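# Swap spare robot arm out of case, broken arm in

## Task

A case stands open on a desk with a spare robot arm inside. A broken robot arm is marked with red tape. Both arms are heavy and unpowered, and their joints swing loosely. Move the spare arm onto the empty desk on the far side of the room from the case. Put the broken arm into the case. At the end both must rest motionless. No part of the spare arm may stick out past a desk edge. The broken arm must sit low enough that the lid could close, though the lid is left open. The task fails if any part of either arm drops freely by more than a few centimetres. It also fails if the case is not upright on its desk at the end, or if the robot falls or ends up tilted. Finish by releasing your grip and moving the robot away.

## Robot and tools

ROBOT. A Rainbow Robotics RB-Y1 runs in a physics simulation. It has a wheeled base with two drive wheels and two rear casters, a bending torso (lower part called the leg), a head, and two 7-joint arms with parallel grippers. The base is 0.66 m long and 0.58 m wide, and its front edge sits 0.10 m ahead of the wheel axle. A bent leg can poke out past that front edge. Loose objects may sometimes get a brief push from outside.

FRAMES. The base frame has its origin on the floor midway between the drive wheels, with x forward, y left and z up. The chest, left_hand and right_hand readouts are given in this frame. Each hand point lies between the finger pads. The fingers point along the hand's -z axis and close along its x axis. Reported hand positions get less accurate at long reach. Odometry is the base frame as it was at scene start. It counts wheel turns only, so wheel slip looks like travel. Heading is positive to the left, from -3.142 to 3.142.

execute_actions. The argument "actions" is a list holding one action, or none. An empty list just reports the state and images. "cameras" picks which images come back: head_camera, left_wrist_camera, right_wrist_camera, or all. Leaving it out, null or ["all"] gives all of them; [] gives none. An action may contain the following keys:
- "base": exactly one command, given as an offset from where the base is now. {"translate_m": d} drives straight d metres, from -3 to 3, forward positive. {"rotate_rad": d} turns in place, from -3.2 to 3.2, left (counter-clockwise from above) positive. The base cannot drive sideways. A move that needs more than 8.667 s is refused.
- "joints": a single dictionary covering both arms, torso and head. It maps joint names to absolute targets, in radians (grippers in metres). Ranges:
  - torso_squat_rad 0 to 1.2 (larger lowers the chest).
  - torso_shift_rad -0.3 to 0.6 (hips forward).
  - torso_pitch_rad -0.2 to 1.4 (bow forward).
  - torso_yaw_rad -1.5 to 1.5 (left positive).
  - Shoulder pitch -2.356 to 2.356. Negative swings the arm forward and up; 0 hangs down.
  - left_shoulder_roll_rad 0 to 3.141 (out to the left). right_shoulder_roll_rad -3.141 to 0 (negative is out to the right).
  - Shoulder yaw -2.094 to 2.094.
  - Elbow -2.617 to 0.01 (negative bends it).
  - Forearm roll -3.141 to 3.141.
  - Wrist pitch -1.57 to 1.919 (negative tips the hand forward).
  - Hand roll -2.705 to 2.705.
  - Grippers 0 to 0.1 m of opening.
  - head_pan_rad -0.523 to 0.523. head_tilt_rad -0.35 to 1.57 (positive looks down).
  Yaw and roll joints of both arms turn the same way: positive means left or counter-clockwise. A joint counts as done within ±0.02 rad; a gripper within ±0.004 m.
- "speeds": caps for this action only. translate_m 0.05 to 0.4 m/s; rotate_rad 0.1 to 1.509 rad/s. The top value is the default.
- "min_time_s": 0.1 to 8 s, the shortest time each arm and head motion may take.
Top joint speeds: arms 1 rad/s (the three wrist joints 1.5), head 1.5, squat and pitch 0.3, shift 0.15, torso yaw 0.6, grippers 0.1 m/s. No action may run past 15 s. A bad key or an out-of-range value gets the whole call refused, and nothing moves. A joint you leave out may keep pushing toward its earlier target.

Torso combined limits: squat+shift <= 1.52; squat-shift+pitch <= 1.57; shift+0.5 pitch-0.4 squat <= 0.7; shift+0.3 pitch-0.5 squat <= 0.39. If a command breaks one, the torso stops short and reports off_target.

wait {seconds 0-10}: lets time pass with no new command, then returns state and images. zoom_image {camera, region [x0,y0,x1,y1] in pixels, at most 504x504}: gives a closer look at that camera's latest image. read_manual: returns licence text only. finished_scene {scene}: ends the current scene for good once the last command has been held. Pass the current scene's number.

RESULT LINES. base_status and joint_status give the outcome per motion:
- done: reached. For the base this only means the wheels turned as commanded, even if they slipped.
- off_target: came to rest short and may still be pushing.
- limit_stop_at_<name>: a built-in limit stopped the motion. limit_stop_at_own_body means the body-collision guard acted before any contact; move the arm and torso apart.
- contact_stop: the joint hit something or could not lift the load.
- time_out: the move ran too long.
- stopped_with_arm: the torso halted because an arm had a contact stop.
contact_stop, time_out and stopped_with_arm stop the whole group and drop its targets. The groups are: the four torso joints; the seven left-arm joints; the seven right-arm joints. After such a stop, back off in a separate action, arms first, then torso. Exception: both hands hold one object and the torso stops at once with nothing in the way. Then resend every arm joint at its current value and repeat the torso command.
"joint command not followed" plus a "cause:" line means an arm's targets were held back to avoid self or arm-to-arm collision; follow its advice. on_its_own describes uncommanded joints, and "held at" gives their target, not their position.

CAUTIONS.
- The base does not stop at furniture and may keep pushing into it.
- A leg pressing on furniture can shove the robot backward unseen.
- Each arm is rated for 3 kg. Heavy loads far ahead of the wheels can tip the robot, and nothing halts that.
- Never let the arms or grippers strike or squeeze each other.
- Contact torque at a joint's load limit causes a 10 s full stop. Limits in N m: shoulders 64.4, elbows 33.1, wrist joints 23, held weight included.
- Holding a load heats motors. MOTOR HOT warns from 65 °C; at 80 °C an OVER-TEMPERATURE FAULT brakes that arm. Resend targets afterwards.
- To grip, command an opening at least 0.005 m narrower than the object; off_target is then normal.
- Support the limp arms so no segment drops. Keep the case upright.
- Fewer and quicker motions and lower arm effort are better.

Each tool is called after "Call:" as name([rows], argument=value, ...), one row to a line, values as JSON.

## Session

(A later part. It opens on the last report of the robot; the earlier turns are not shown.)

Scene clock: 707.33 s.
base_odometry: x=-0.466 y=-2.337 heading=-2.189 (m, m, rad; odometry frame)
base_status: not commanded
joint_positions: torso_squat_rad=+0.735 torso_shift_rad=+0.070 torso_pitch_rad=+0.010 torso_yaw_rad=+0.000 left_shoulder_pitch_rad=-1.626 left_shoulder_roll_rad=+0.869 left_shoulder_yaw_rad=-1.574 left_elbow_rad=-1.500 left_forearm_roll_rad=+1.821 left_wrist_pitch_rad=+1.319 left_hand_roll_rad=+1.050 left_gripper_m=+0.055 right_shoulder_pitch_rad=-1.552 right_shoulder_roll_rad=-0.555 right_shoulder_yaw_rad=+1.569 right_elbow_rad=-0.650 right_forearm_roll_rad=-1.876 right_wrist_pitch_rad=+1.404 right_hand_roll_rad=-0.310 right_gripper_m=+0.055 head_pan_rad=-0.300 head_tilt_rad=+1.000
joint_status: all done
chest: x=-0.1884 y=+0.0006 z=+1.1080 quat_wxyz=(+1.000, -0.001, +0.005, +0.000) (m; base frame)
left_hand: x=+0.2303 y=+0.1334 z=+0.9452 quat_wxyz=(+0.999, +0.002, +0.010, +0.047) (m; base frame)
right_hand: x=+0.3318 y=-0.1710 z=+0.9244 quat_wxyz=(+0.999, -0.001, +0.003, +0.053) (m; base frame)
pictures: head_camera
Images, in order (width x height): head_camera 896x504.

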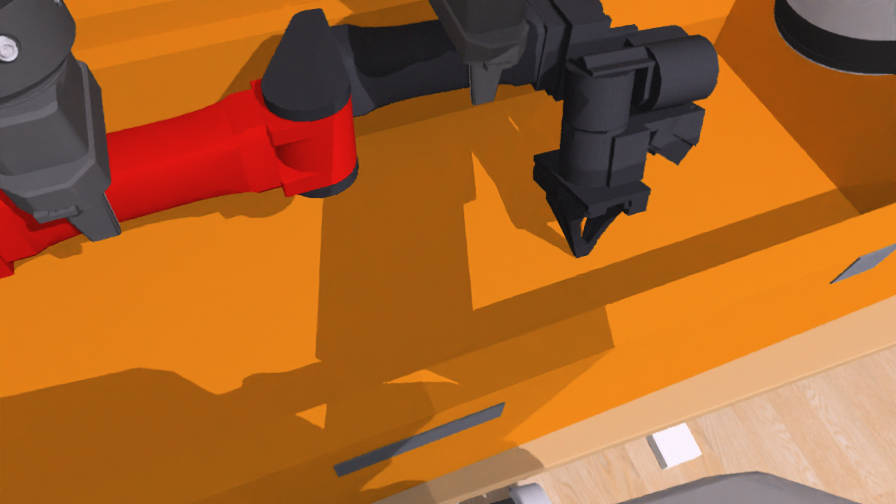

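Folding toward the robot. Continue.

Call:
execute_actions([
  {"joints":{"torso_squat_rad":0.76,"torso_shift_rad":0.11}},
], cameras=[])

Call:
execute_actions([
  {"joints":{"torso_squat_rad":0.8}},
], cameras=["head_camera"])

Scene clock: 712.60 s.
base_odometry: x=-0.466 y=-2.337 heading=-2.189 (m, m, rad; odometry frame)
base_status: not commanded
joint_positions: torso_squat_rad=+0.760 torso_shift_rad=+0.111 torso_pitch_rad=+0.010 torso_yaw_rad=+0.000 left_shoulder_pitch_rad=-1.626 left_shoulder_roll_rad=+0.868 left_shoulder_yaw_rad=-1.573 left_elbow_rad=-1.501 left_forearm_roll_rad=+1.821 left_wrist_pitch_rad=+1.319 left_hand_roll_rad=+1.050 left_gripper_m=+0.055 right_shoulder_pitch_rad=-1.550 right_shoulder_roll_rad=-0.555 right_shoulder_yaw_rad=+1.570 right_elbow_rad=-0.650 right_forearm_roll_rad=-1.876 right_wrist_pitch_rad=+1.404 right_hand_roll_rad=-0.310 right_gripper_m=+0.055 head_pan_rad=-0.300 head_tilt_rad=+1.000
joint_status: all done
chest: x=-0.1688 y=+0.0004 z=+1.0943 quat_wxyz=(+1.000, -0.001, +0.005, +0.000) (m; base frame)
left_hand: x=+0.2497 y=+0.1327 z=+0.9313 quat_wxyz=(+0.999, +0.002, +0.010, +0.046) (m; base frame)
right_hand: x=+0.3506 y=-0.1718 z=+0.9090 quat_wxyz=(+0.999, -0.002, +0.004, +0.052) (m; base frame)
pictures: none
No camera images: the call's "cameras" was empty. Leave "cameras" out to get every camera's image.

Scene clock: 713.40 s.
base_odometry: x=-0.466 y=-2.337 heading=-2.189 (m, m, rad; odometry frame)
base_status: not commanded
joint_positions: torso_squat_rad=+0.800 torso_shift_rad=+0.110 torso_pitch_rad=+0.010 torso_yaw_rad=+0.000 left_shoulder_pitch_rad=-1.627 left_shoulder_roll_rad=+0.868 left_shoulder_yaw_rad=-1.573 left_elbow_rad=-1.501 left_forearm_roll_rad=+1.821 left_wrist_pitch_rad=+1.319 left_hand_roll_rad=+1.050 left_gripper_m=+0.055 right_shoulder_pitch_rad=-1.549 right_shoulder_roll_rad=-0.555 right_shoulder_yaw_rad=+1.571 right_elbow_rad=-0.650 right_forearm_roll_rad=-1.876 right_wrist_pitch_rad=+1.404 right_hand_roll_rad=-0.310 right_gripper_m=+0.055 head_pan_rad=-0.300 head_tilt_rad=+1.000
joint_status: all done
chest: x=-0.1711 y=+0.0004 z=+1.0747 quat_wxyz=(+1.000, -0.001, +0.005, +0.000) (m; base frame)
left_hand: x=+0.2474 y=+0.1326 z=+0.9119 quat_wxyz=(+0.999, +0.002, +0.010, +0.046) (m; base frame)
right_hand: x=+0.3482 y=-0.1719 z=+0.8892 quat_wxyz=(+0.999, -0.002, +0.004, +0.052) (m; base frame)
pictures: head_camera
Images, in order (width x height): head_camera 896x504.

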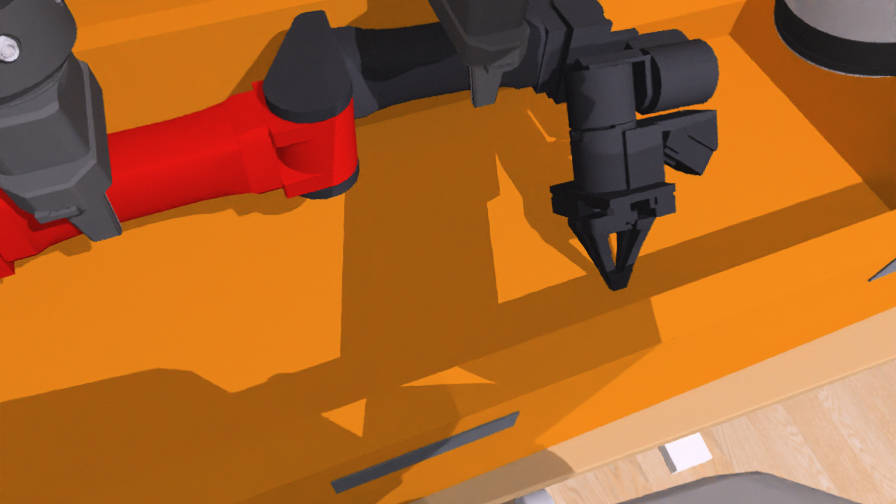

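Call:
execute_actions([
  {"joints":{"torso_squat_rad":0.86,"head_pan_rad":0.3,"head_tilt_rad":0.85}},
], cameras=["head_camera"])

Call:
execute_actions([
  {"joints":{"head_pan_rad":-0.3}},
], cameras=["head_camera"])

Scene clock: 722.87 s.
base_odometry: x=-0.466 y=-2.337 heading=-2.189 (m, m, rad; odometry frame)
base_status: not commanded
joint_positions: torso_squat_rad=+0.860 torso_shift_rad=+0.110 torso_pitch_rad=+0.010 torso_yaw_rad=+0.000 left_shoulder_pitch_rad=-1.627 left_shoulder_roll_rad=+0.868 left_shoulder_yaw_rad=-1.573 left_elbow_rad=-1.501 left_forearm_roll_rad=+1.821 left_wrist_pitch_rad=+1.319 left_hand_roll_rad=+1.050 left_gripper_m=+0.055 right_shoulder_pitch_rad=-1.548 right_shoulder_roll_rad=-0.554 right_shoulder_yaw_rad=+1.571 right_elbow_rad=-0.650 right_forearm_roll_rad=-1.876 right_wrist_pitch_rad=+1.404 right_hand_roll_rad=-0.310 right_gripper_m=+0.055 head_pan_rad=+0.300 head_tilt_rad=+0.850
joint_status: all done
chest: x=-0.1745 y=+0.0003 z=+1.0439 quat_wxyz=(+1.000, -0.001, +0.005, +0.000) (m; base frame)
left_hand: x=+0.2441 y=+0.1326 z=+0.8812 quat_wxyz=(+0.999, +0.002, +0.010, +0.046) (m; base frame)
right_hand: x=+0.3446 y=-0.1720 z=+0.8580 quat_wxyz=(+0.999, -0.002, +0.005, +0.052) (m; base frame)
pictures: head_camera
Images, in order (width x height): head_camera 896x504.

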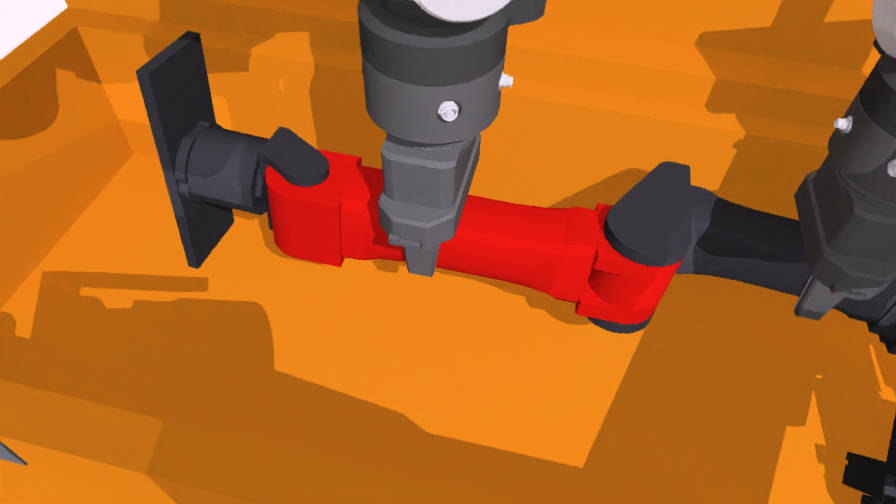

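Scene clock: 723.93 s.
base_odometry: x=-0.466 y=-2.337 heading=-2.189 (m, m, rad; odometry frame)
base_status: not commanded
joint_positions: torso_squat_rad=+0.860 torso_shift_rad=+0.110 torso_pitch_rad=+0.010 torso_yaw_rad=+0.000 left_shoulder_pitch_rad=-1.627 left_shoulder_roll_rad=+0.868 left_shoulder_yaw_rad=-1.573 left_elbow_rad=-1.501 left_forearm_roll_rad=+1.821 left_wrist_pitch_rad=+1.319 left_hand_roll_rad=+1.050 left_gripper_m=+0.055 right_shoulder_pitch_rad=-1.548 right_shoulder_roll_rad=-0.554 right_shoulder_yaw_rad=+1.571 right_elbow_rad=-0.650 right_forearm_roll_rad=-1.876 right_wrist_pitch_rad=+1.404 right_hand_roll_rad=-0.310 right_gripper_m=+0.055 head_pan_rad=-0.300 head_tilt_rad=+0.850
joint_status: all done
chest: x=-0.1745 y=+0.0003 z=+1.0439 quat_wxyz=(+1.000, -0.001, +0.005, +0.000) (m; base frame)
left_hand: x=+0.2441 y=+0.1326 z=+0.8812 quat_wxyz=(+0.999, +0.002, +0.010, +0.046) (m; base frame)
right_hand: x=+0.3446 y=-0.1720 z=+0.8580 quat_wxyz=(+0.999, -0.002, +0.005, +0.052) (m; base frame)
pictures: head_camera
Images, in order (width x height): head_camera 896x504.

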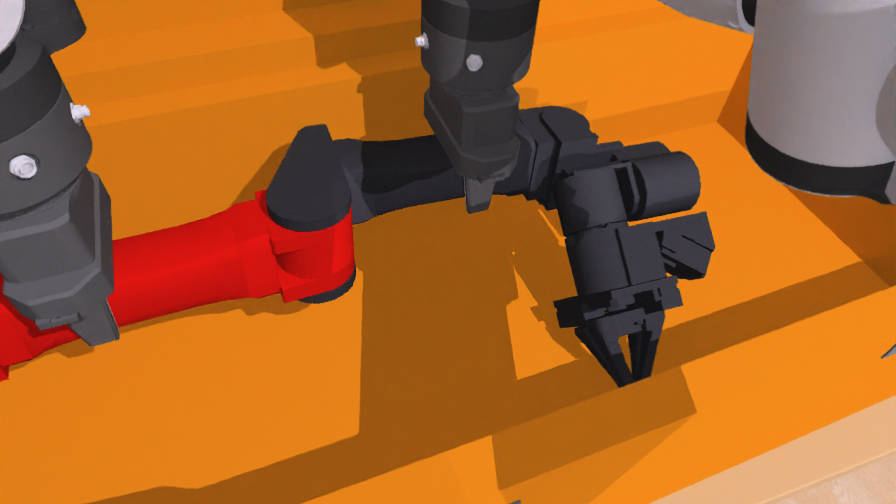

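Call:
execute_actions([
  {"joints":{"head_pan_rad":0.52,"head_tilt_rad":0.8,"torso_squat_rad":0.885}},
], cameras=["head_camera"])

Scene clock: 741.27 s.
base_odometry: x=-0.466 y=-2.337 heading=-2.189 (m, m, rad; odometry frame)
base_status: not commanded
joint_positions: torso_squat_rad=+0.885 torso_shift_rad=+0.110 torso_pitch_rad=+0.010 torso_yaw_rad=+0.000 left_shoulder_pitch_rad=-1.627 left_shoulder_roll_rad=+0.868 left_shoulder_yaw_rad=-1.573 left_elbow_rad=-1.501 left_forearm_roll_rad=+1.821 left_wrist_pitch_rad=+1.319 left_hand_roll_rad=+1.050 left_gripper_m=+0.055 right_shoulder_pitch_rad=-1.550 right_shoulder_roll_rad=-0.555 right_shoulder_yaw_rad=+1.571 right_elbow_rad=-0.650 right_forearm_roll_rad=-1.876 right_wrist_pitch_rad=+1.404 right_hand_roll_rad=-0.310 right_gripper_m=+0.055 head_pan_rad=+0.520 head_tilt_rad=+0.800
joint_status: all done
chest: x=-0.1761 y=+0.0004 z=+1.0306 quat_wxyz=(+1.000, -0.001, +0.005, +0.000) (m; base frame)
left_hand: x=+0.2425 y=+0.1326 z=+0.8680 quat_wxyz=(+0.999, +0.002, +0.010, +0.046) (m; base frame)
right_hand: x=+0.3434 y=-0.1718 z=+0.8457 quat_wxyz=(+0.999, -0.002, +0.004, +0.052) (m; base frame)
pictures: head_camera
Images, in order (width x height): head_camera 896x504.

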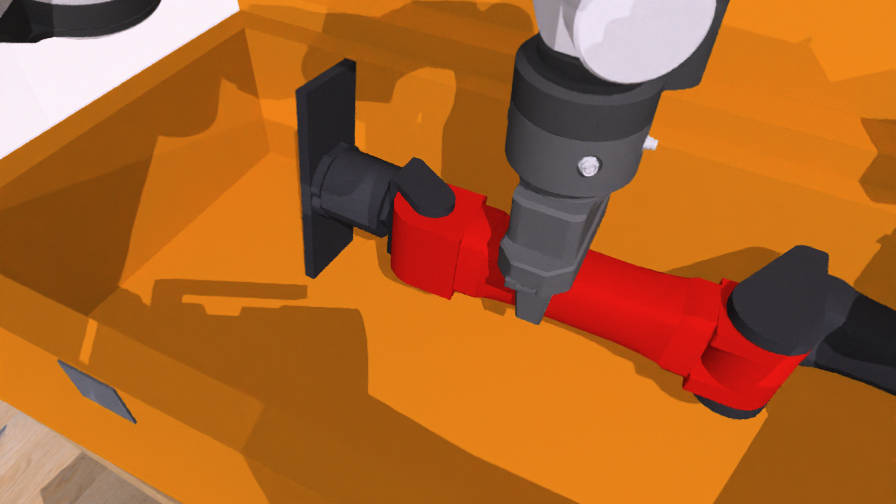

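Call:
execute_actions([
  {"joints":{"torso_squat_rad":0.915}},
], cameras=["head_camera"])

Scene clock: 759.40 s.
base_odometry: x=-0.466 y=-2.337 heading=-2.189 (m, m, rad; odometry frame)
base_status: not commanded
joint_positions: torso_squat_rad=+0.915 torso_shift_rad=+0.110 torso_pitch_rad=+0.010 torso_yaw_rad=+0.000 left_shoulder_pitch_rad=-1.627 left_shoulder_roll_rad=+0.868 left_shoulder_yaw_rad=-1.573 left_elbow_rad=-1.501 left_forearm_roll_rad=+1.821 left_wrist_pitch_rad=+1.319 left_hand_roll_rad=+1.050 left_gripper_m=+0.055 right_shoulder_pitch_rad=-1.550 right_shoulder_roll_rad=-0.555 right_shoulder_yaw_rad=+1.571 right_elbow_rad=-0.650 right_forearm_roll_rad=-1.876 right_wrist_pitch_rad=+1.404 right_hand_roll_rad=-0.310 right_gripper_m=+0.055 head_pan_rad=+0.520 head_tilt_rad=+0.800
joint_status: all done
chest: x=-0.1779 y=+0.0004 z=+1.0142 quat_wxyz=(+1.000, -0.001, +0.005, +0.000) (m; base frame)
left_hand: x=+0.2407 y=+0.1326 z=+0.8516 quat_wxyz=(+0.999, +0.002, +0.010, +0.046) (m; base frame)
right_hand: x=+0.3416 y=-0.1720 z=+0.8291 quat_wxyz=(+0.999, -0.002, +0.004, +0.052) (m; base frame)
pictures: head_camera
Images, in order (width x height): head_camera 896x504.

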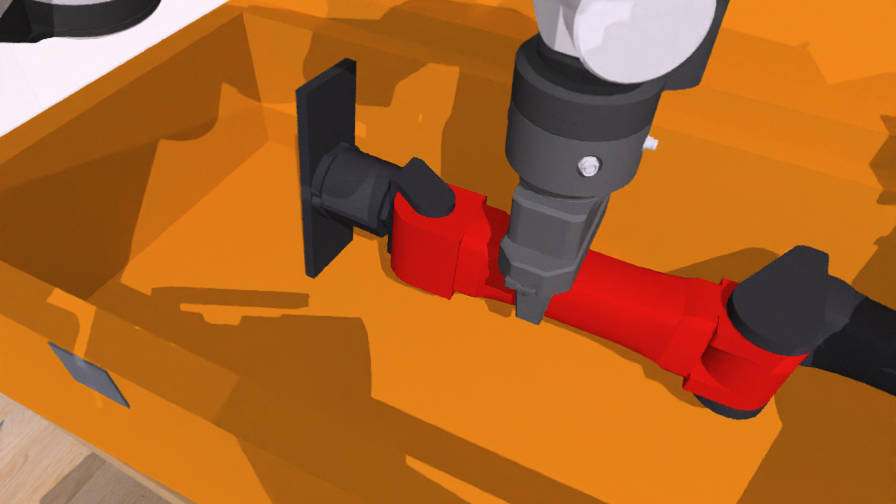

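Call:
execute_actions([
  {"joints":{"torso_squat_rad":0.94}},
], cameras=["head_camera"])

Scene clock: 767.90 s.
base_odometry: x=-0.466 y=-2.337 heading=-2.189 (m, m, rad; odometry frame)
base_status: not commanded
joint_positions: torso_squat_rad=+0.940 torso_shift_rad=+0.110 torso_pitch_rad=+0.009 torso_yaw_rad=+0.000 left_shoulder_pitch_rad=-1.629 left_shoulder_roll_rad=+0.869 left_shoulder_yaw_rad=-1.572 left_elbow_rad=-1.501 left_forearm_roll_rad=+1.822 left_wrist_pitch_rad=+1.319 left_hand_roll_rad=+1.050 left_gripper_m=+0.054 right_shoulder_pitch_rad=-1.548 right_shoulder_roll_rad=-0.555 right_shoulder_yaw_rad=+1.571 right_elbow_rad=-0.650 right_forearm_roll_rad=-1.876 right_wrist_pitch_rad=+1.404 right_hand_roll_rad=-0.310 right_gripper_m=+0.055 head_pan_rad=+0.520 head_tilt_rad=+0.800
joint_status: all done
chest: x=-0.1797 y=+0.0002 z=+1.0003 quat_wxyz=(+1.000, +0.000, +0.005, +0.000) (m; base frame)
left_hand: x=+0.2397 y=+0.1320 z=+0.8395 quat_wxyz=(+0.999, +0.001, +0.008, +0.046) (m; base frame)
right_hand: x=+0.3395 y=-0.1727 z=+0.8144 quat_wxyz=(+0.999, -0.002, +0.005, +0.052) (m; base frame)
pictures: head_camera
Images, in order (width x height): head_camera 896x504.

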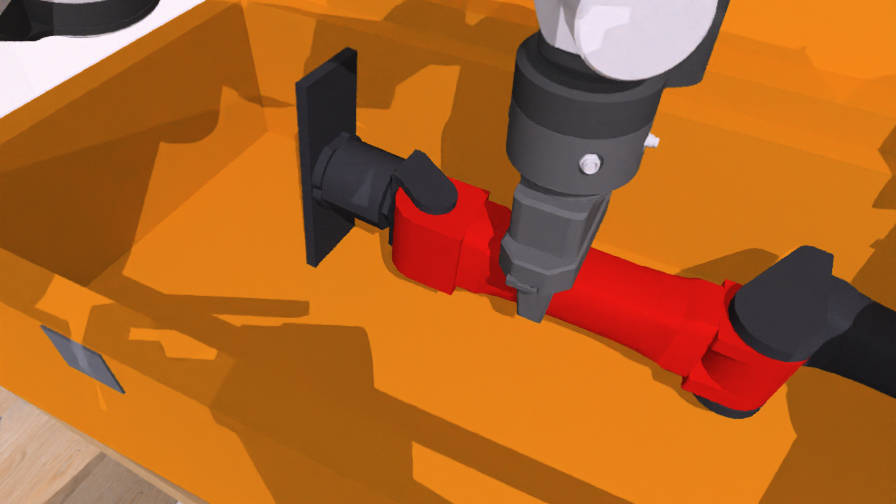

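Call:
execute_actions([
  {"joints":{"torso_squat_rad":0.935,"torso_yaw_rad":-0.06,"torso_shift_rad":0.15}},
], cameras=["head_camera"])

Scene clock: 783.57 s.
base_odometry: x=-0.466 y=-2.337 heading=-2.189 (m, m, rad; odometry frame)
base_status: not commanded
joint_positions: torso_squat_rad=+0.935 torso_shift_rad=+0.150 torso_pitch_rad=+0.010 torso_yaw_rad=-0.060 left_shoulder_pitch_rad=-1.629 left_shoulder_roll_rad=+0.870 left_shoulder_yaw_rad=-1.572 left_elbow_rad=-1.501 left_forearm_roll_rad=+1.821 left_wrist_pitch_rad=+1.319 left_hand_roll_rad=+1.050 left_gripper_m=+0.054 right_shoulder_pitch_rad=-1.547 right_shoulder_roll_rad=-0.554 right_shoulder_yaw_rad=+1.571 right_elbow_rad=-0.650 right_forearm_roll_rad=-1.876 right_wrist_pitch_rad=+1.404 right_hand_roll_rad=-0.310 right_gripper_m=+0.055 head_pan_rad=+0.520 head_tilt_rad=+0.800
joint_status: all done
chest: x=-0.1627 y=+0.0002 z=+1.0009 quat_wxyz=(+1.000, +0.000, +0.005, -0.030) (m; base frame)
left_hand: x=+0.2638 y=+0.1071 z=+0.8399 quat_wxyz=(+1.000, +0.001, +0.008, +0.016) (m; base frame)
right_hand: x=+0.3451 y=-0.2031 z=+0.8147 quat_wxyz=(+1.000, -0.002, +0.005, +0.022) (m; base frame)
pictures: head_camera
Images, in order (width x height): head_camera 896x504.

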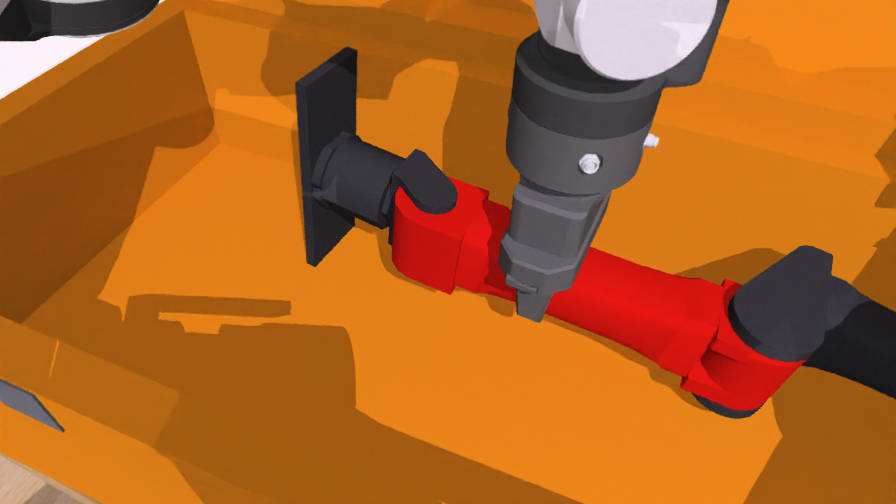

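Call:
execute_actions([
  {"joints":{"torso_squat_rad":0.67}},
], cameras=[])

Call:
execute_actions([
  {"base":{"translate_m":-0.07},"speeds":{"translate_m":0.08},"joints":{"torso_yaw_rad":0.13,"torso_shift_rad":0.0,"head_pan_rad":0.3,"head_tilt_rad":0.95}},
], cameras=["head_camera"])

Scene clock: 821.70 s.
base_odometry: x=-0.466 y=-2.336 heading=-2.189 (m, m, rad; odometry frame)
base_status: not commanded
joint_positions: torso_squat_rad=+0.670 torso_shift_rad=+0.149 torso_pitch_rad=+0.008 torso_yaw_rad=-0.060 left_shoulder_pitch_rad=-1.627 left_shoulder_roll_rad=+0.869 left_shoulder_yaw_rad=-1.573 left_elbow_rad=-1.501 left_forearm_roll_rad=+1.821 left_wrist_pitch_rad=+1.319 left_hand_roll_rad=+1.050 left_gripper_m=+0.054 right_shoulder_pitch_rad=-1.547 right_shoulder_roll_rad=-0.554 right_shoulder_yaw_rad=+1.571 right_elbow_rad=-0.650 right_forearm_roll_rad=-1.876 right_wrist_pitch_rad=+1.405 right_hand_roll_rad=-0.310 right_gripper_m=+0.054 head_pan_rad=+0.520 head_tilt_rad=+0.800
joint_status: all done
chest: x=-0.1441 y=+0.0003 z=+1.1323 quat_wxyz=(+1.000, -0.001, +0.004, -0.030) (m; base frame)
left_hand: x=+0.2823 y=+0.1073 z=+0.9710 quat_wxyz=(+1.000, +0.002, +0.008, +0.016) (m; base frame)
right_hand: x=+0.3638 y=-0.2029 z=+0.9470 quat_wxyz=(+1.000, -0.002, +0.005, +0.023) (m; base frame)
pictures: none
No camera images: the call's "cameras" was empty. Leave "cameras" out to get every camera's image.

Scene clock: 823.50 s.
base_odometry: x=-0.425 y=-2.279 heading=-2.190 (m, m, rad; odometry frame)
base_status: done
joint_positions: torso_squat_rad=+0.670 torso_shift_rad=+0.000 torso_pitch_rad=+0.010 torso_yaw_rad=+0.130 left_shoulder_pitch_rad=-1.627 left_shoulder_roll_rad=+0.869 left_shoulder_yaw_rad=-1.573 left_elbow_rad=-1.501 left_forearm_roll_rad=+1.821 left_wrist_pitch_rad=+1.319 left_hand_roll_rad=+1.050 left_gripper_m=+0.054 right_shoulder_pitch_rad=-1.548 right_shoulder_roll_rad=-0.554 right_shoulder_yaw_rad=+1.571 right_elbow_rad=-0.650 right_forearm_roll_rad=-1.876 right_wrist_pitch_rad=+1.405 right_hand_roll_rad=-0.310 right_gripper_m=+0.054 head_pan_rad=+0.300 head_tilt_rad=+0.950
joint_status: all done
chest: x=-0.2246 y=+0.0003 z=+1.1386 quat_wxyz=(+0.998, +0.000, +0.005, +0.065) (m; base frame)
left_hand: x=+0.1734 y=+0.1862 z=+0.9764 quat_wxyz=(+0.994, +0.002, +0.010, +0.111) (m; base frame)
right_hand: x=+0.3122 y=-0.1030 z=+0.9521 quat_wxyz=(+0.993, -0.002, +0.005, +0.117) (m; base frame)
pictures: head_camera
Images, in order (width x height): head_camera 896x504.

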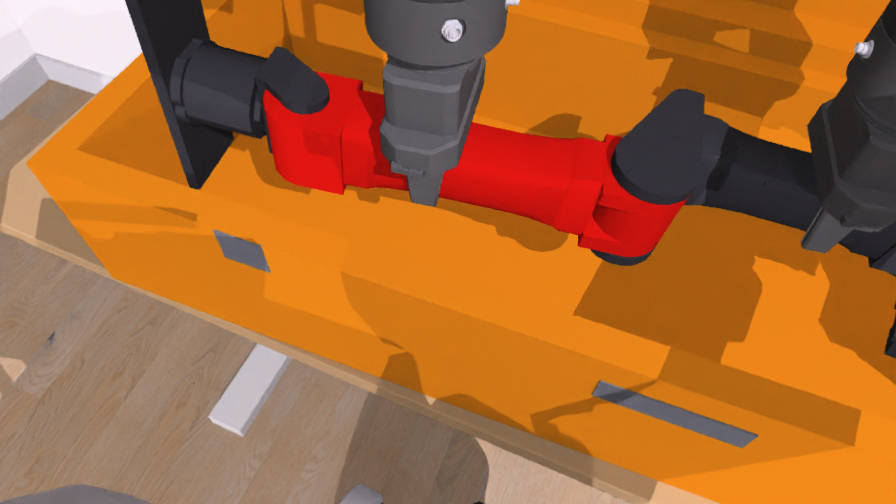

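Call:
execute_actions([
  {"base":{"translate_m":-0.035},"speeds":{"translate_m":0.05},"joints":{"head_pan_rad":0.4,"head_tilt_rad":0.85}},
], cameras=["head_camera"])

Scene clock: 828.57 s.
base_odometry: x=-0.405 y=-2.251 heading=-2.191 (m, m, rad; odometry frame)
base_status: done
joint_positions: torso_squat_rad=+0.670 torso_shift_rad=+0.000 torso_pitch_rad=+0.010 torso_yaw_rad=+0.130 left_shoulder_pitch_rad=-1.628 left_shoulder_roll_rad=+0.869 left_shoulder_yaw_rad=-1.573 left_elbow_rad=-1.500 left_forearm_roll_rad=+1.821 left_wrist_pitch_rad=+1.319 left_hand_roll_rad=+1.050 left_gripper_m=+0.054 right_shoulder_pitch_rad=-1.548 right_shoulder_roll_rad=-0.555 right_shoulder_yaw_rad=+1.571 right_elbow_rad=-0.650 right_forearm_roll_rad=-1.876 right_wrist_pitch_rad=+1.405 right_hand_roll_rad=-0.310 right_gripper_m=+0.055 head_pan_rad=+0.400 head_tilt_rad=+0.850
joint_status: all done
chest: x=-0.2246 y=+0.0003 z=+1.1386 quat_wxyz=(+0.998, +0.000, +0.005, +0.065) (m; base frame)
left_hand: x=+0.1739 y=+0.1863 z=+0.9768 quat_wxyz=(+0.994, +0.002, +0.009, +0.111) (m; base frame)
right_hand: x=+0.3124 y=-0.1032 z=+0.9523 quat_wxyz=(+0.993, -0.002, +0.005, +0.117) (m; base frame)
pictures: head_camera
Images, in order (width x height): head_camera 896x504.

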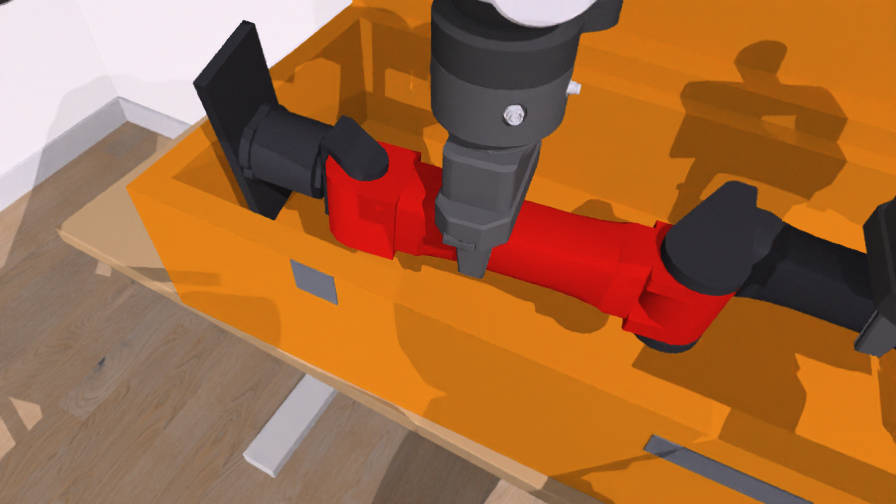

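Tilting works. A bit more.

Call:
execute_actions([
  {"base":{"translate_m":-0.03},"speeds":{"translate_m":0.05}},
], cameras=["head_camera"])

Scene clock: 834.23 s.
base_odometry: x=-0.387 y=-2.227 heading=-2.192 (m, m, rad; odometry frame)
base_status: done
joint_positions: torso_squat_rad=+0.670 torso_shift_rad=+0.000 torso_pitch_rad=+0.010 torso_yaw_rad=+0.130 left_shoulder_pitch_rad=-1.629 left_shoulder_roll_rad=+0.869 left_shoulder_yaw_rad=-1.572 left_elbow_rad=-1.500 left_forearm_roll_rad=+1.821 left_wrist_pitch_rad=+1.319 left_hand_roll_rad=+1.050 left_gripper_m=+0.054 right_shoulder_pitch_rad=-1.548 right_shoulder_roll_rad=-0.554 right_shoulder_yaw_rad=+1.571 right_elbow_rad=-0.650 right_forearm_roll_rad=-1.876 right_wrist_pitch_rad=+1.405 right_hand_roll_rad=-0.310 right_gripper_m=+0.054 head_pan_rad=+0.400 head_tilt_rad=+0.850
joint_status: not commanded
chest: x=-0.2247 y=+0.0002 z=+1.1386 quat_wxyz=(+0.998, +0.000, +0.005, +0.065) (m; base frame)
left_hand: x=+0.1744 y=+0.1861 z=+0.9776 quat_wxyz=(+0.994, +0.001, +0.008, +0.112) (m; base frame)
right_hand: x=+0.3122 y=-0.1032 z=+0.9524 quat_wxyz=(+0.993, -0.002, +0.005, +0.117) (m; base frame)
pictures: head_camera
Images, in order (width x height): head_camera 896x504.

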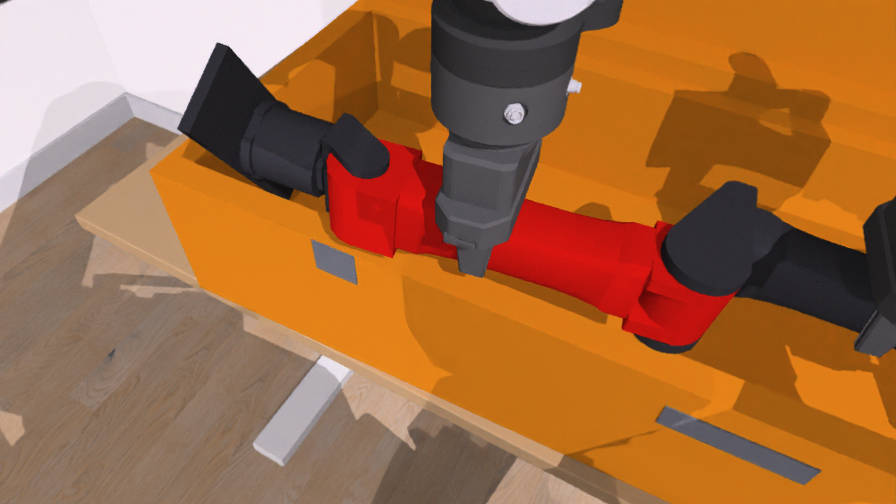

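Call:
execute_actions([
  {"base":{"translate_m":0.08},"speeds":{"translate_m":0.06},"joints":{"head_pan_rad":-0.2,"head_tilt_rad":0.9,"torso_yaw_rad":0.0}},
], cameras=["head_camera"])

Call:
execute_actions([
  {"joints":{"torso_squat_rad":0.715}},
], cameras=[])

Call:
execute_actions([
  {"base":{"translate_m":0.05},"speeds":{"translate_m":0.05},"joints":{"torso_squat_rad":0.725}},
], cameras=["head_camera"])

Scene clock: 846.77 s.
base_odometry: x=-0.434 y=-2.292 heading=-2.191 (m, m, rad; odometry frame)
base_status: done
joint_positions: torso_squat_rad=+0.670 torso_shift_rad=+0.000 torso_pitch_rad=+0.010 torso_yaw_rad=+0.000 left_shoulder_pitch_rad=-1.627 left_shoulder_roll_rad=+0.869 left_shoulder_yaw_rad=-1.573 left_elbow_rad=-1.500 left_forearm_roll_rad=+1.821 left_wrist_pitch_rad=+1.319 left_hand_roll_rad=+1.050 left_gripper_m=+0.054 right_shoulder_pitch_rad=-1.549 right_shoulder_roll_rad=-0.554 right_shoulder_yaw_rad=+1.571 right_elbow_rad=-0.651 right_forearm_roll_rad=-1.876 right_wrist_pitch_rad=+1.405 right_hand_roll_rad=-0.310 right_gripper_m=+0.054 head_pan_rad=-0.200 head_tilt_rad=+0.900
joint_status: all done
chest: x=-0.2246 y=+0.0003 z=+1.1386 quat_wxyz=(+1.000, +0.000, +0.005, +0.000) (m; base frame)
left_hand: x=+0.1944 y=+0.1331 z=+0.9765 quat_wxyz=(+0.999, +0.002, +0.009, +0.047) (m; base frame)
right_hand: x=+0.2943 y=-0.1716 z=+0.9528 quat_wxyz=(+0.999, -0.002, +0.005, +0.053) (m; base frame)
pictures: head_camera
Images, in order (width x height): head_camera 896x504.

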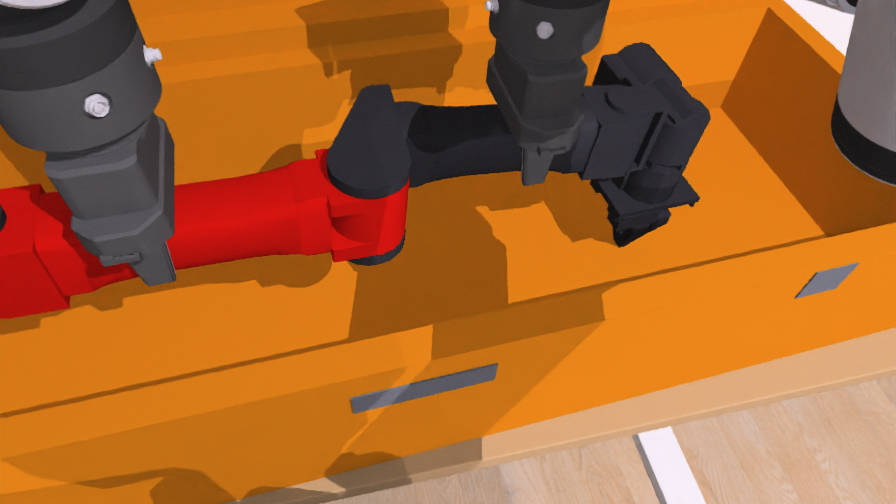

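Scene clock: 847.67 s.
base_odometry: x=-0.434 y=-2.292 heading=-2.190 (m, m, rad; odometry frame)
base_status: not commanded
joint_positions: torso_squat_rad=+0.715 torso_shift_rad=+0.000 torso_pitch_rad=+0.008 torso_yaw_rad=+0.000 left_shoulder_pitch_rad=-1.625 left_shoulder_roll_rad=+0.870 left_shoulder_yaw_rad=-1.575 left_elbow_rad=-1.500 left_forearm_roll_rad=+1.821 left_wrist_pitch_rad=+1.320 left_hand_roll_rad=+1.050 left_gripper_m=+0.055 right_shoulder_pitch_rad=-1.557 right_shoulder_roll_rad=-0.555 right_shoulder_yaw_rad=+1.568 right_elbow_rad=-0.650 right_forearm_roll_rad=-1.877 right_wrist_pitch_rad=+1.405 right_hand_roll_rad=-0.310 right_gripper_m=+0.055 head_pan_rad=-0.200 head_tilt_rad=+0.900
joint_status: all done
chest: x=-0.2258 y=+0.0009 z=+1.1185 quat_wxyz=(+1.000, -0.001, +0.004, +0.000) (m; base frame)
left_hand: x=+0.1931 y=+0.1347 z=+0.9559 quat_wxyz=(+0.999, +0.002, +0.009, +0.048) (m; base frame)
right_hand: x=+0.2958 y=-0.1692 z=+0.9386 quat_wxyz=(+0.999, -0.001, +0.000, +0.054) (m; base frame)
pictures: none
No camera images: the call's "cameras" was empty. Leave "cameras" out to get every camera's image.

Scene clock: 849.47 s.
base_odometry: x=-0.463 y=-2.332 heading=-2.189 (m, m, rad; odometry frame)
base_status: done
joint_positions: torso_squat_rad=+0.725 torso_shift_rad=+0.000 torso_pitch_rad=+0.008 torso_yaw_rad=+0.000 left_shoulder_pitch_rad=-1.625 left_shoulder_roll_rad=+0.868 left_shoulder_yaw_rad=-1.575 left_elbow_rad=-1.500 left_forearm_roll_rad=+1.821 left_wrist_pitch_rad=+1.319 left_hand_roll_rad=+1.050 left_gripper_m=+0.055 right_shoulder_pitch_rad=-1.557 right_shoulder_roll_rad=-0.557 right_shoulder_yaw_rad=+1.568 right_elbow_rad=-0.650 right_forearm_roll_rad=-1.876 right_wrist_pitch_rad=+1.406 right_hand_roll_rad=-0.310 right_gripper_m=+0.055 head_pan_rad=-0.200 head_tilt_rad=+0.900
joint_status: all done
chest: x=-0.2255 y=+0.0008 z=+1.1138 quat_wxyz=(+1.000, -0.001, +0.004, +0.000) (m; base frame)
left_hand: x=+0.1930 y=+0.1336 z=+0.9508 quat_wxyz=(+0.999, +0.002, +0.010, +0.047) (m; base frame)
right_hand: x=+0.2963 y=-0.1703 z=+0.9343 quat_wxyz=(+0.999, -0.002, +0.000, +0.053) (m; base frame)
pictures: head_camera
Images, in order (width x height): head_camera 896x504.

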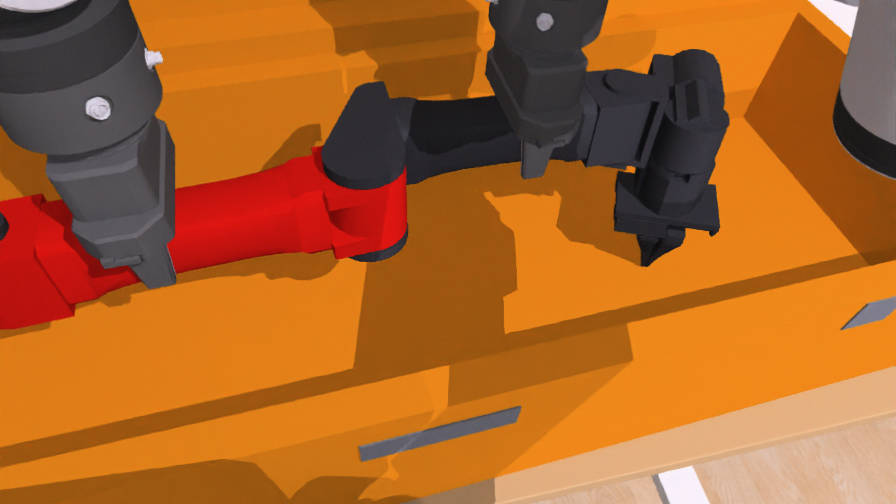

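Call:
execute_actions([
  {"joints":{"torso_shift_rad":0.04,"torso_yaw_rad":0.08}},
], cameras=["head_camera"])

Scene clock: 854.77 s.
base_odometry: x=-0.463 y=-2.332 heading=-2.189 (m, m, rad; odometry frame)
base_status: not commanded
joint_positions: torso_squat_rad=+0.725 torso_shift_rad=+0.040 torso_pitch_rad=+0.010 torso_yaw_rad=+0.080 left_shoulder_pitch_rad=-1.626 left_shoulder_roll_rad=+0.868 left_shoulder_yaw_rad=-1.574 left_elbow_rad=-1.501 left_forearm_roll_rad=+1.821 left_wrist_pitch_rad=+1.319 left_hand_roll_rad=+1.050 left_gripper_m=+0.055 right_shoulder_pitch_rad=-1.549 right_shoulder_roll_rad=-0.554 right_shoulder_yaw_rad=+1.570 right_elbow_rad=-0.650 right_forearm_roll_rad=-1.876 right_wrist_pitch_rad=+1.405 right_hand_roll_rad=-0.310 right_gripper_m=+0.055 head_pan_rad=-0.200 head_tilt_rad=+0.900
joint_status: all done
chest: x=-0.2036 y=+0.0004 z=+1.1135 quat_wxyz=(+0.999, +0.000, +0.005, +0.040) (m; base frame)
left_hand: x=+0.2028 y=+0.1661 z=+0.9506 quat_wxyz=(+0.996, +0.002, +0.010, +0.086) (m; base frame)
right_hand: x=+0.3277 y=-0.1292 z=+0.9278 quat_wxyz=(+0.996, -0.002, +0.005, +0.093) (m; base frame)
pictures: head_camera
Images, in order (width x height): head_camera 896x504.

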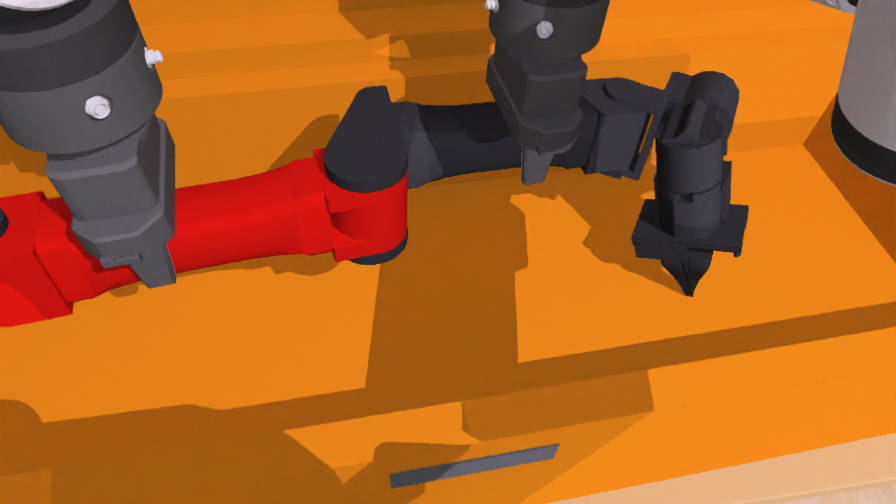

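Call:
execute_actions([
  {"joints":{"torso_squat_rad":0.755,"torso_shift_rad":0.06}},
], cameras=[])

Call:
execute_actions([
  {"joints":{"torso_squat_rad":0.8}},
], cameras=["head_camera"])

Scene clock: 860.83 s.
base_odometry: x=-0.463 y=-2.332 heading=-2.189 (m, m, rad; odometry frame)
base_status: not commanded
joint_positions: torso_squat_rad=+0.755 torso_shift_rad=+0.060 torso_pitch_rad=+0.009 torso_yaw_rad=+0.080 left_shoulder_pitch_rad=-1.626 left_shoulder_roll_rad=+0.868 left_shoulder_yaw_rad=-1.574 left_elbow_rad=-1.501 left_forearm_roll_rad=+1.821 left_wrist_pitch_rad=+1.319 left_hand_roll_rad=+1.050 left_gripper_m=+0.055 right_shoulder_pitch_rad=-1.556 right_shoulder_roll_rad=-0.555 right_shoulder_yaw_rad=+1.569 right_elbow_rad=-0.650 right_forearm_roll_rad=-1.876 right_wrist_pitch_rad=+1.405 right_hand_roll_rad=-0.310 right_gripper_m=+0.055 head_pan_rad=-0.200 head_tilt_rad=+0.900
joint_status: all done
chest: x=-0.1946 y=+0.0008 z=+1.0988 quat_wxyz=(+0.999, -0.001, +0.004, +0.040) (m; base frame)
left_hand: x=+0.2118 y=+0.1668 z=+0.9360 quat_wxyz=(+0.996, +0.002, +0.010, +0.087) (m; base frame)
right_hand: x=+0.3389 y=-0.1277 z=+0.9179 quat_wxyz=(+0.996, -0.002, +0.000, +0.093) (m; base frame)
pictures: none
No camera images: the call's "cameras" was empty. Leave "cameras" out to get every camera's image.

Scene clock: 861.90 s.
base_odometry: x=-0.463 y=-2.332 heading=-2.189 (m, m, rad; odometry frame)
base_status: not commanded
joint_positions: torso_squat_rad=+0.800 torso_shift_rad=+0.060 torso_pitch_rad=+0.010 torso_yaw_rad=+0.080 left_shoulder_pitch_rad=-1.626 left_shoulder_roll_rad=+0.868 left_shoulder_yaw_rad=-1.574 left_elbow_rad=-1.501 left_forearm_roll_rad=+1.821 left_wrist_pitch_rad=+1.319 left_hand_roll_rad=+1.050 left_gripper_m=+0.056 right_shoulder_pitch_rad=-1.549 right_shoulder_roll_rad=-0.555 right_shoulder_yaw_rad=+1.570 right_elbow_rad=-0.650 right_forearm_roll_rad=-1.876 right_wrist_pitch_rad=+1.404 right_hand_roll_rad=-0.310 right_gripper_m=+0.056 head_pan_rad=-0.200 head_tilt_rad=+0.900
joint_status: all done
chest: x=-0.1954 y=+0.0003 z=+1.0768 quat_wxyz=(+0.999, +0.000, +0.005, +0.040) (m; base frame)
left_hand: x=+0.2109 y=+0.1660 z=+0.9139 quat_wxyz=(+0.996, +0.002, +0.010, +0.086) (m; base frame)
right_hand: x=+0.3360 y=-0.1294 z=+0.8911 quat_wxyz=(+0.996, -0.001, +0.004, +0.092) (m; base frame)
pictures: head_camera
Images, in order (width x height): head_camera 896x504.

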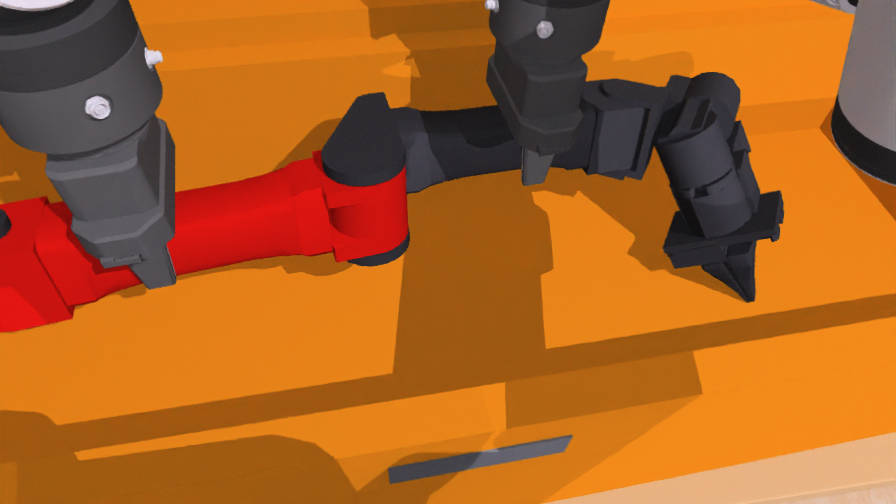

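Call:
execute_actions([
  {"joints":{"torso_squat_rad":0.83,"torso_yaw_rad":0.03,"torso_shift_rad":0.09,"head_pan_rad":0.4}},
], cameras=["head_camera"])

Scene clock: 867.17 s.
base_odometry: x=-0.463 y=-2.332 heading=-2.189 (m, m, rad; odometry frame)
base_status: not commanded
joint_positions: torso_squat_rad=+0.830 torso_shift_rad=+0.091 torso_pitch_rad=+0.010 torso_yaw_rad=+0.030 left_shoulder_pitch_rad=-1.626 left_shoulder_roll_rad=+0.868 left_shoulder_yaw_rad=-1.574 left_elbow_rad=-1.501 left_forearm_roll_rad=+1.821 left_wrist_pitch_rad=+1.319 left_hand_roll_rad=+1.050 left_gripper_m=+0.056 right_shoulder_pitch_rad=-1.548 right_shoulder_roll_rad=-0.554 right_shoulder_yaw_rad=+1.571 right_elbow_rad=-0.650 right_forearm_roll_rad=-1.876 right_wrist_pitch_rad=+1.404 right_hand_roll_rad=-0.310 right_gripper_m=+0.056 head_pan_rad=+0.400 head_tilt_rad=+0.900
joint_status: all done
chest: x=-0.1821 y=+0.0003 z=+1.0605 quat_wxyz=(+1.000, +0.000, +0.005, +0.015) (m; base frame)
left_hand: x=+0.2320 y=+0.1454 z=+0.8975 quat_wxyz=(+0.998, +0.002, +0.010, +0.061) (m; base frame)
right_hand: x=+0.3421 y=-0.1560 z=+0.8745 quat_wxyz=(+0.998, -0.002, +0.005, +0.067) (m; base frame)
pictures: head_camera
Images, in order (width x height): head_camera 896x504.

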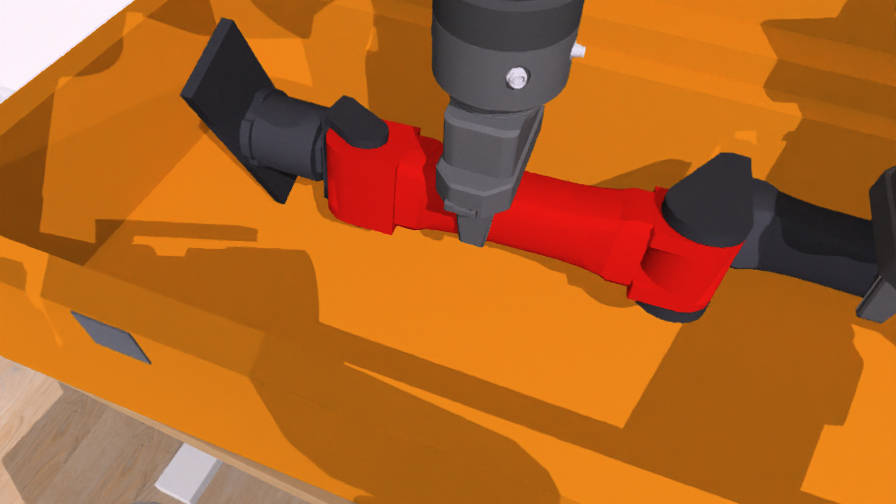

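Call:
execute_actions([
  {"joints":{"torso_squat_rad":0.91,"head_pan_rad":-0.2}},
], cameras=["head_camera"])

Call:
execute_actions([
  {"joints":{"torso_squat_rad":0.945,"head_pan_rad":0.4}},
], cameras=["head_camera"])

Scene clock: 872.70 s.
base_odometry: x=-0.463 y=-2.332 heading=-2.189 (m, m, rad; odometry frame)
base_status: not commanded
joint_positions: torso_squat_rad=+0.910 torso_shift_rad=+0.090 torso_pitch_rad=+0.009 torso_yaw_rad=+0.030 left_shoulder_pitch_rad=-1.630 left_shoulder_roll_rad=+0.869 left_shoulder_yaw_rad=-1.571 left_elbow_rad=-1.501 left_forearm_roll_rad=+1.822 left_wrist_pitch_rad=+1.320 left_hand_roll_rad=+1.050 left_gripper_m=+0.055 right_shoulder_pitch_rad=-1.548 right_shoulder_roll_rad=-0.555 right_shoulder_yaw_rad=+1.572 right_elbow_rad=-0.650 right_forearm_roll_rad=-1.876 right_wrist_pitch_rad=+1.404 right_hand_roll_rad=-0.310 right_gripper_m=+0.056 head_pan_rad=-0.200 head_tilt_rad=+0.900
joint_status: all done
chest: x=-0.1864 y=+0.0001 z=+1.0178 quat_wxyz=(+1.000, +0.000, +0.005, +0.015) (m; base frame)
left_hand: x=+0.2288 y=+0.1446 z=+0.8576 quat_wxyz=(+0.998, +0.001, +0.008, +0.061) (m; base frame)
right_hand: x=+0.3379 y=-0.1570 z=+0.8320 quat_wxyz=(+0.998, -0.002, +0.004, +0.067) (m; base frame)
pictures: head_camera
Images, in order (width x height): head_camera 896x504.

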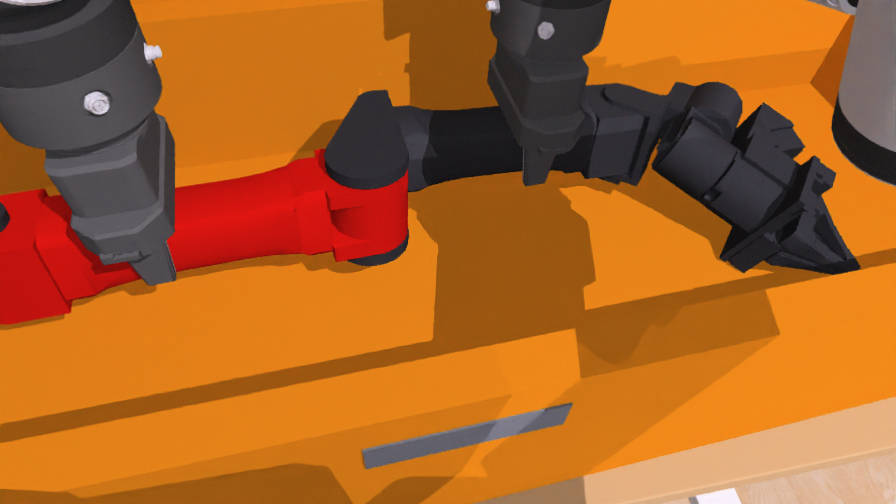

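Scene clock: 873.77 s.
base_odometry: x=-0.463 y=-2.332 heading=-2.189 (m, m, rad; odometry frame)
base_status: not commanded
joint_positions: torso_squat_rad=+0.945 torso_shift_rad=+0.089 torso_pitch_rad=+0.008 torso_yaw_rad=+0.030 left_shoulder_pitch_rad=-1.632 left_shoulder_roll_rad=+0.871 left_shoulder_yaw_rad=-1.570 left_elbow_rad=-1.501 left_forearm_roll_rad=+1.822 left_wrist_pitch_rad=+1.320 left_hand_roll_rad=+1.050 left_gripper_m=+0.054 right_shoulder_pitch_rad=-1.550 right_shoulder_roll_rad=-0.556 right_shoulder_yaw_rad=+1.571 right_elbow_rad=-0.649 right_forearm_roll_rad=-1.876 right_wrist_pitch_rad=+1.405 right_hand_roll_rad=-0.310 right_gripper_m=+0.054 head_pan_rad=+0.400 head_tilt_rad=+0.900
joint_status: all done
chest: x=-0.1890 y=+0.0001 z=+0.9983 quat_wxyz=(+1.000, +0.000, +0.004, +0.015) (m; base frame)
left_hand: x=+0.2274 y=+0.1444 z=+0.8403 quat_wxyz=(+0.998, +0.000, +0.005, +0.061) (m; base frame)
right_hand: x=+0.3364 y=-0.1571 z=+0.8149 quat_wxyz=(+0.998, -0.002, +0.002, +0.067) (m; base frame)
pictures: head_camera
Images, in order (width x height): head_camera 896x504.

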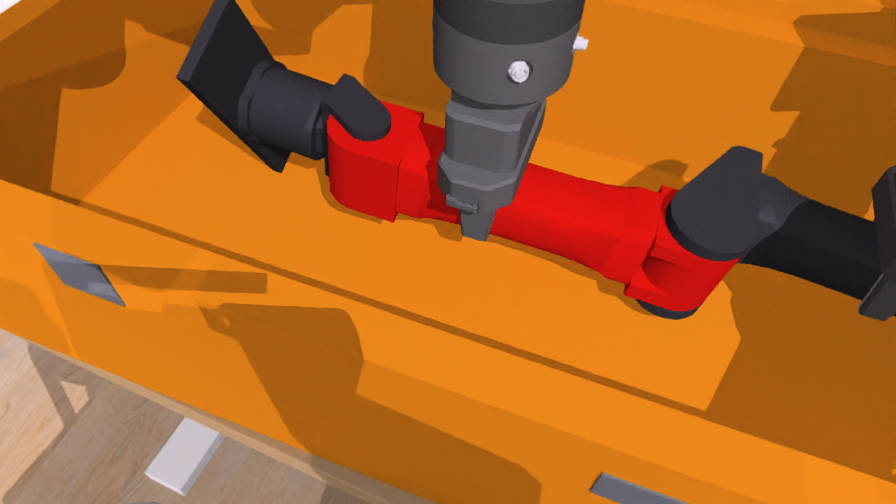

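Call:
execute_actions([
  {"joints":{"torso_squat_rad":0.93,"torso_shift_rad":0.05,"torso_yaw_rad":0.06}},
], cameras=["head_camera"])

Scene clock: 881.10 s.
base_odometry: x=-0.463 y=-2.332 heading=-2.189 (m, m, rad; odometry frame)
base_status: not commanded
joint_positions: torso_squat_rad=+0.930 torso_shift_rad=+0.050 torso_pitch_rad=+0.010 torso_yaw_rad=+0.060 left_shoulder_pitch_rad=-1.627 left_shoulder_roll_rad=+0.869 left_shoulder_yaw_rad=-1.573 left_elbow_rad=-1.501 left_forearm_roll_rad=+1.821 left_wrist_pitch_rad=+1.319 left_hand_roll_rad=+1.050 left_gripper_m=+0.054 right_shoulder_pitch_rad=-1.548 right_shoulder_roll_rad=-0.555 right_shoulder_yaw_rad=+1.571 right_elbow_rad=-0.650 right_forearm_roll_rad=-1.876 right_wrist_pitch_rad=+1.405 right_hand_roll_rad=-0.310 right_gripper_m=+0.054 head_pan_rad=+0.400 head_tilt_rad=+0.900
joint_status: all done
chest: x=-0.2038 y=+0.0002 z=+1.0079 quat_wxyz=(+1.000, +0.000, +0.005, +0.030) (m; base frame)
left_hand: x=+0.2065 y=+0.1576 z=+0.8461 quat_wxyz=(+0.997, +0.002, +0.009, +0.076) (m; base frame)
right_hand: x=+0.3246 y=-0.1410 z=+0.8217 quat_wxyz=(+0.997, -0.002, +0.005, +0.082) (m; base frame)
pictures: head_camera
Images, in order (width x height): head_camera 896x504.

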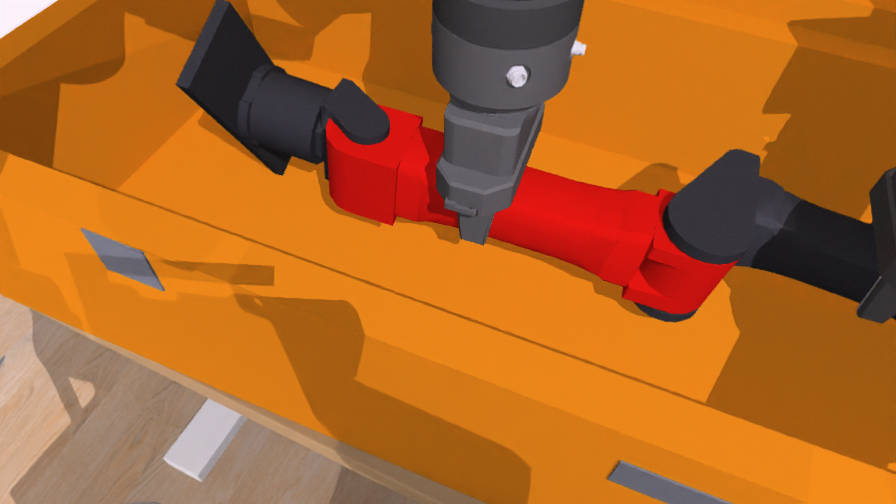

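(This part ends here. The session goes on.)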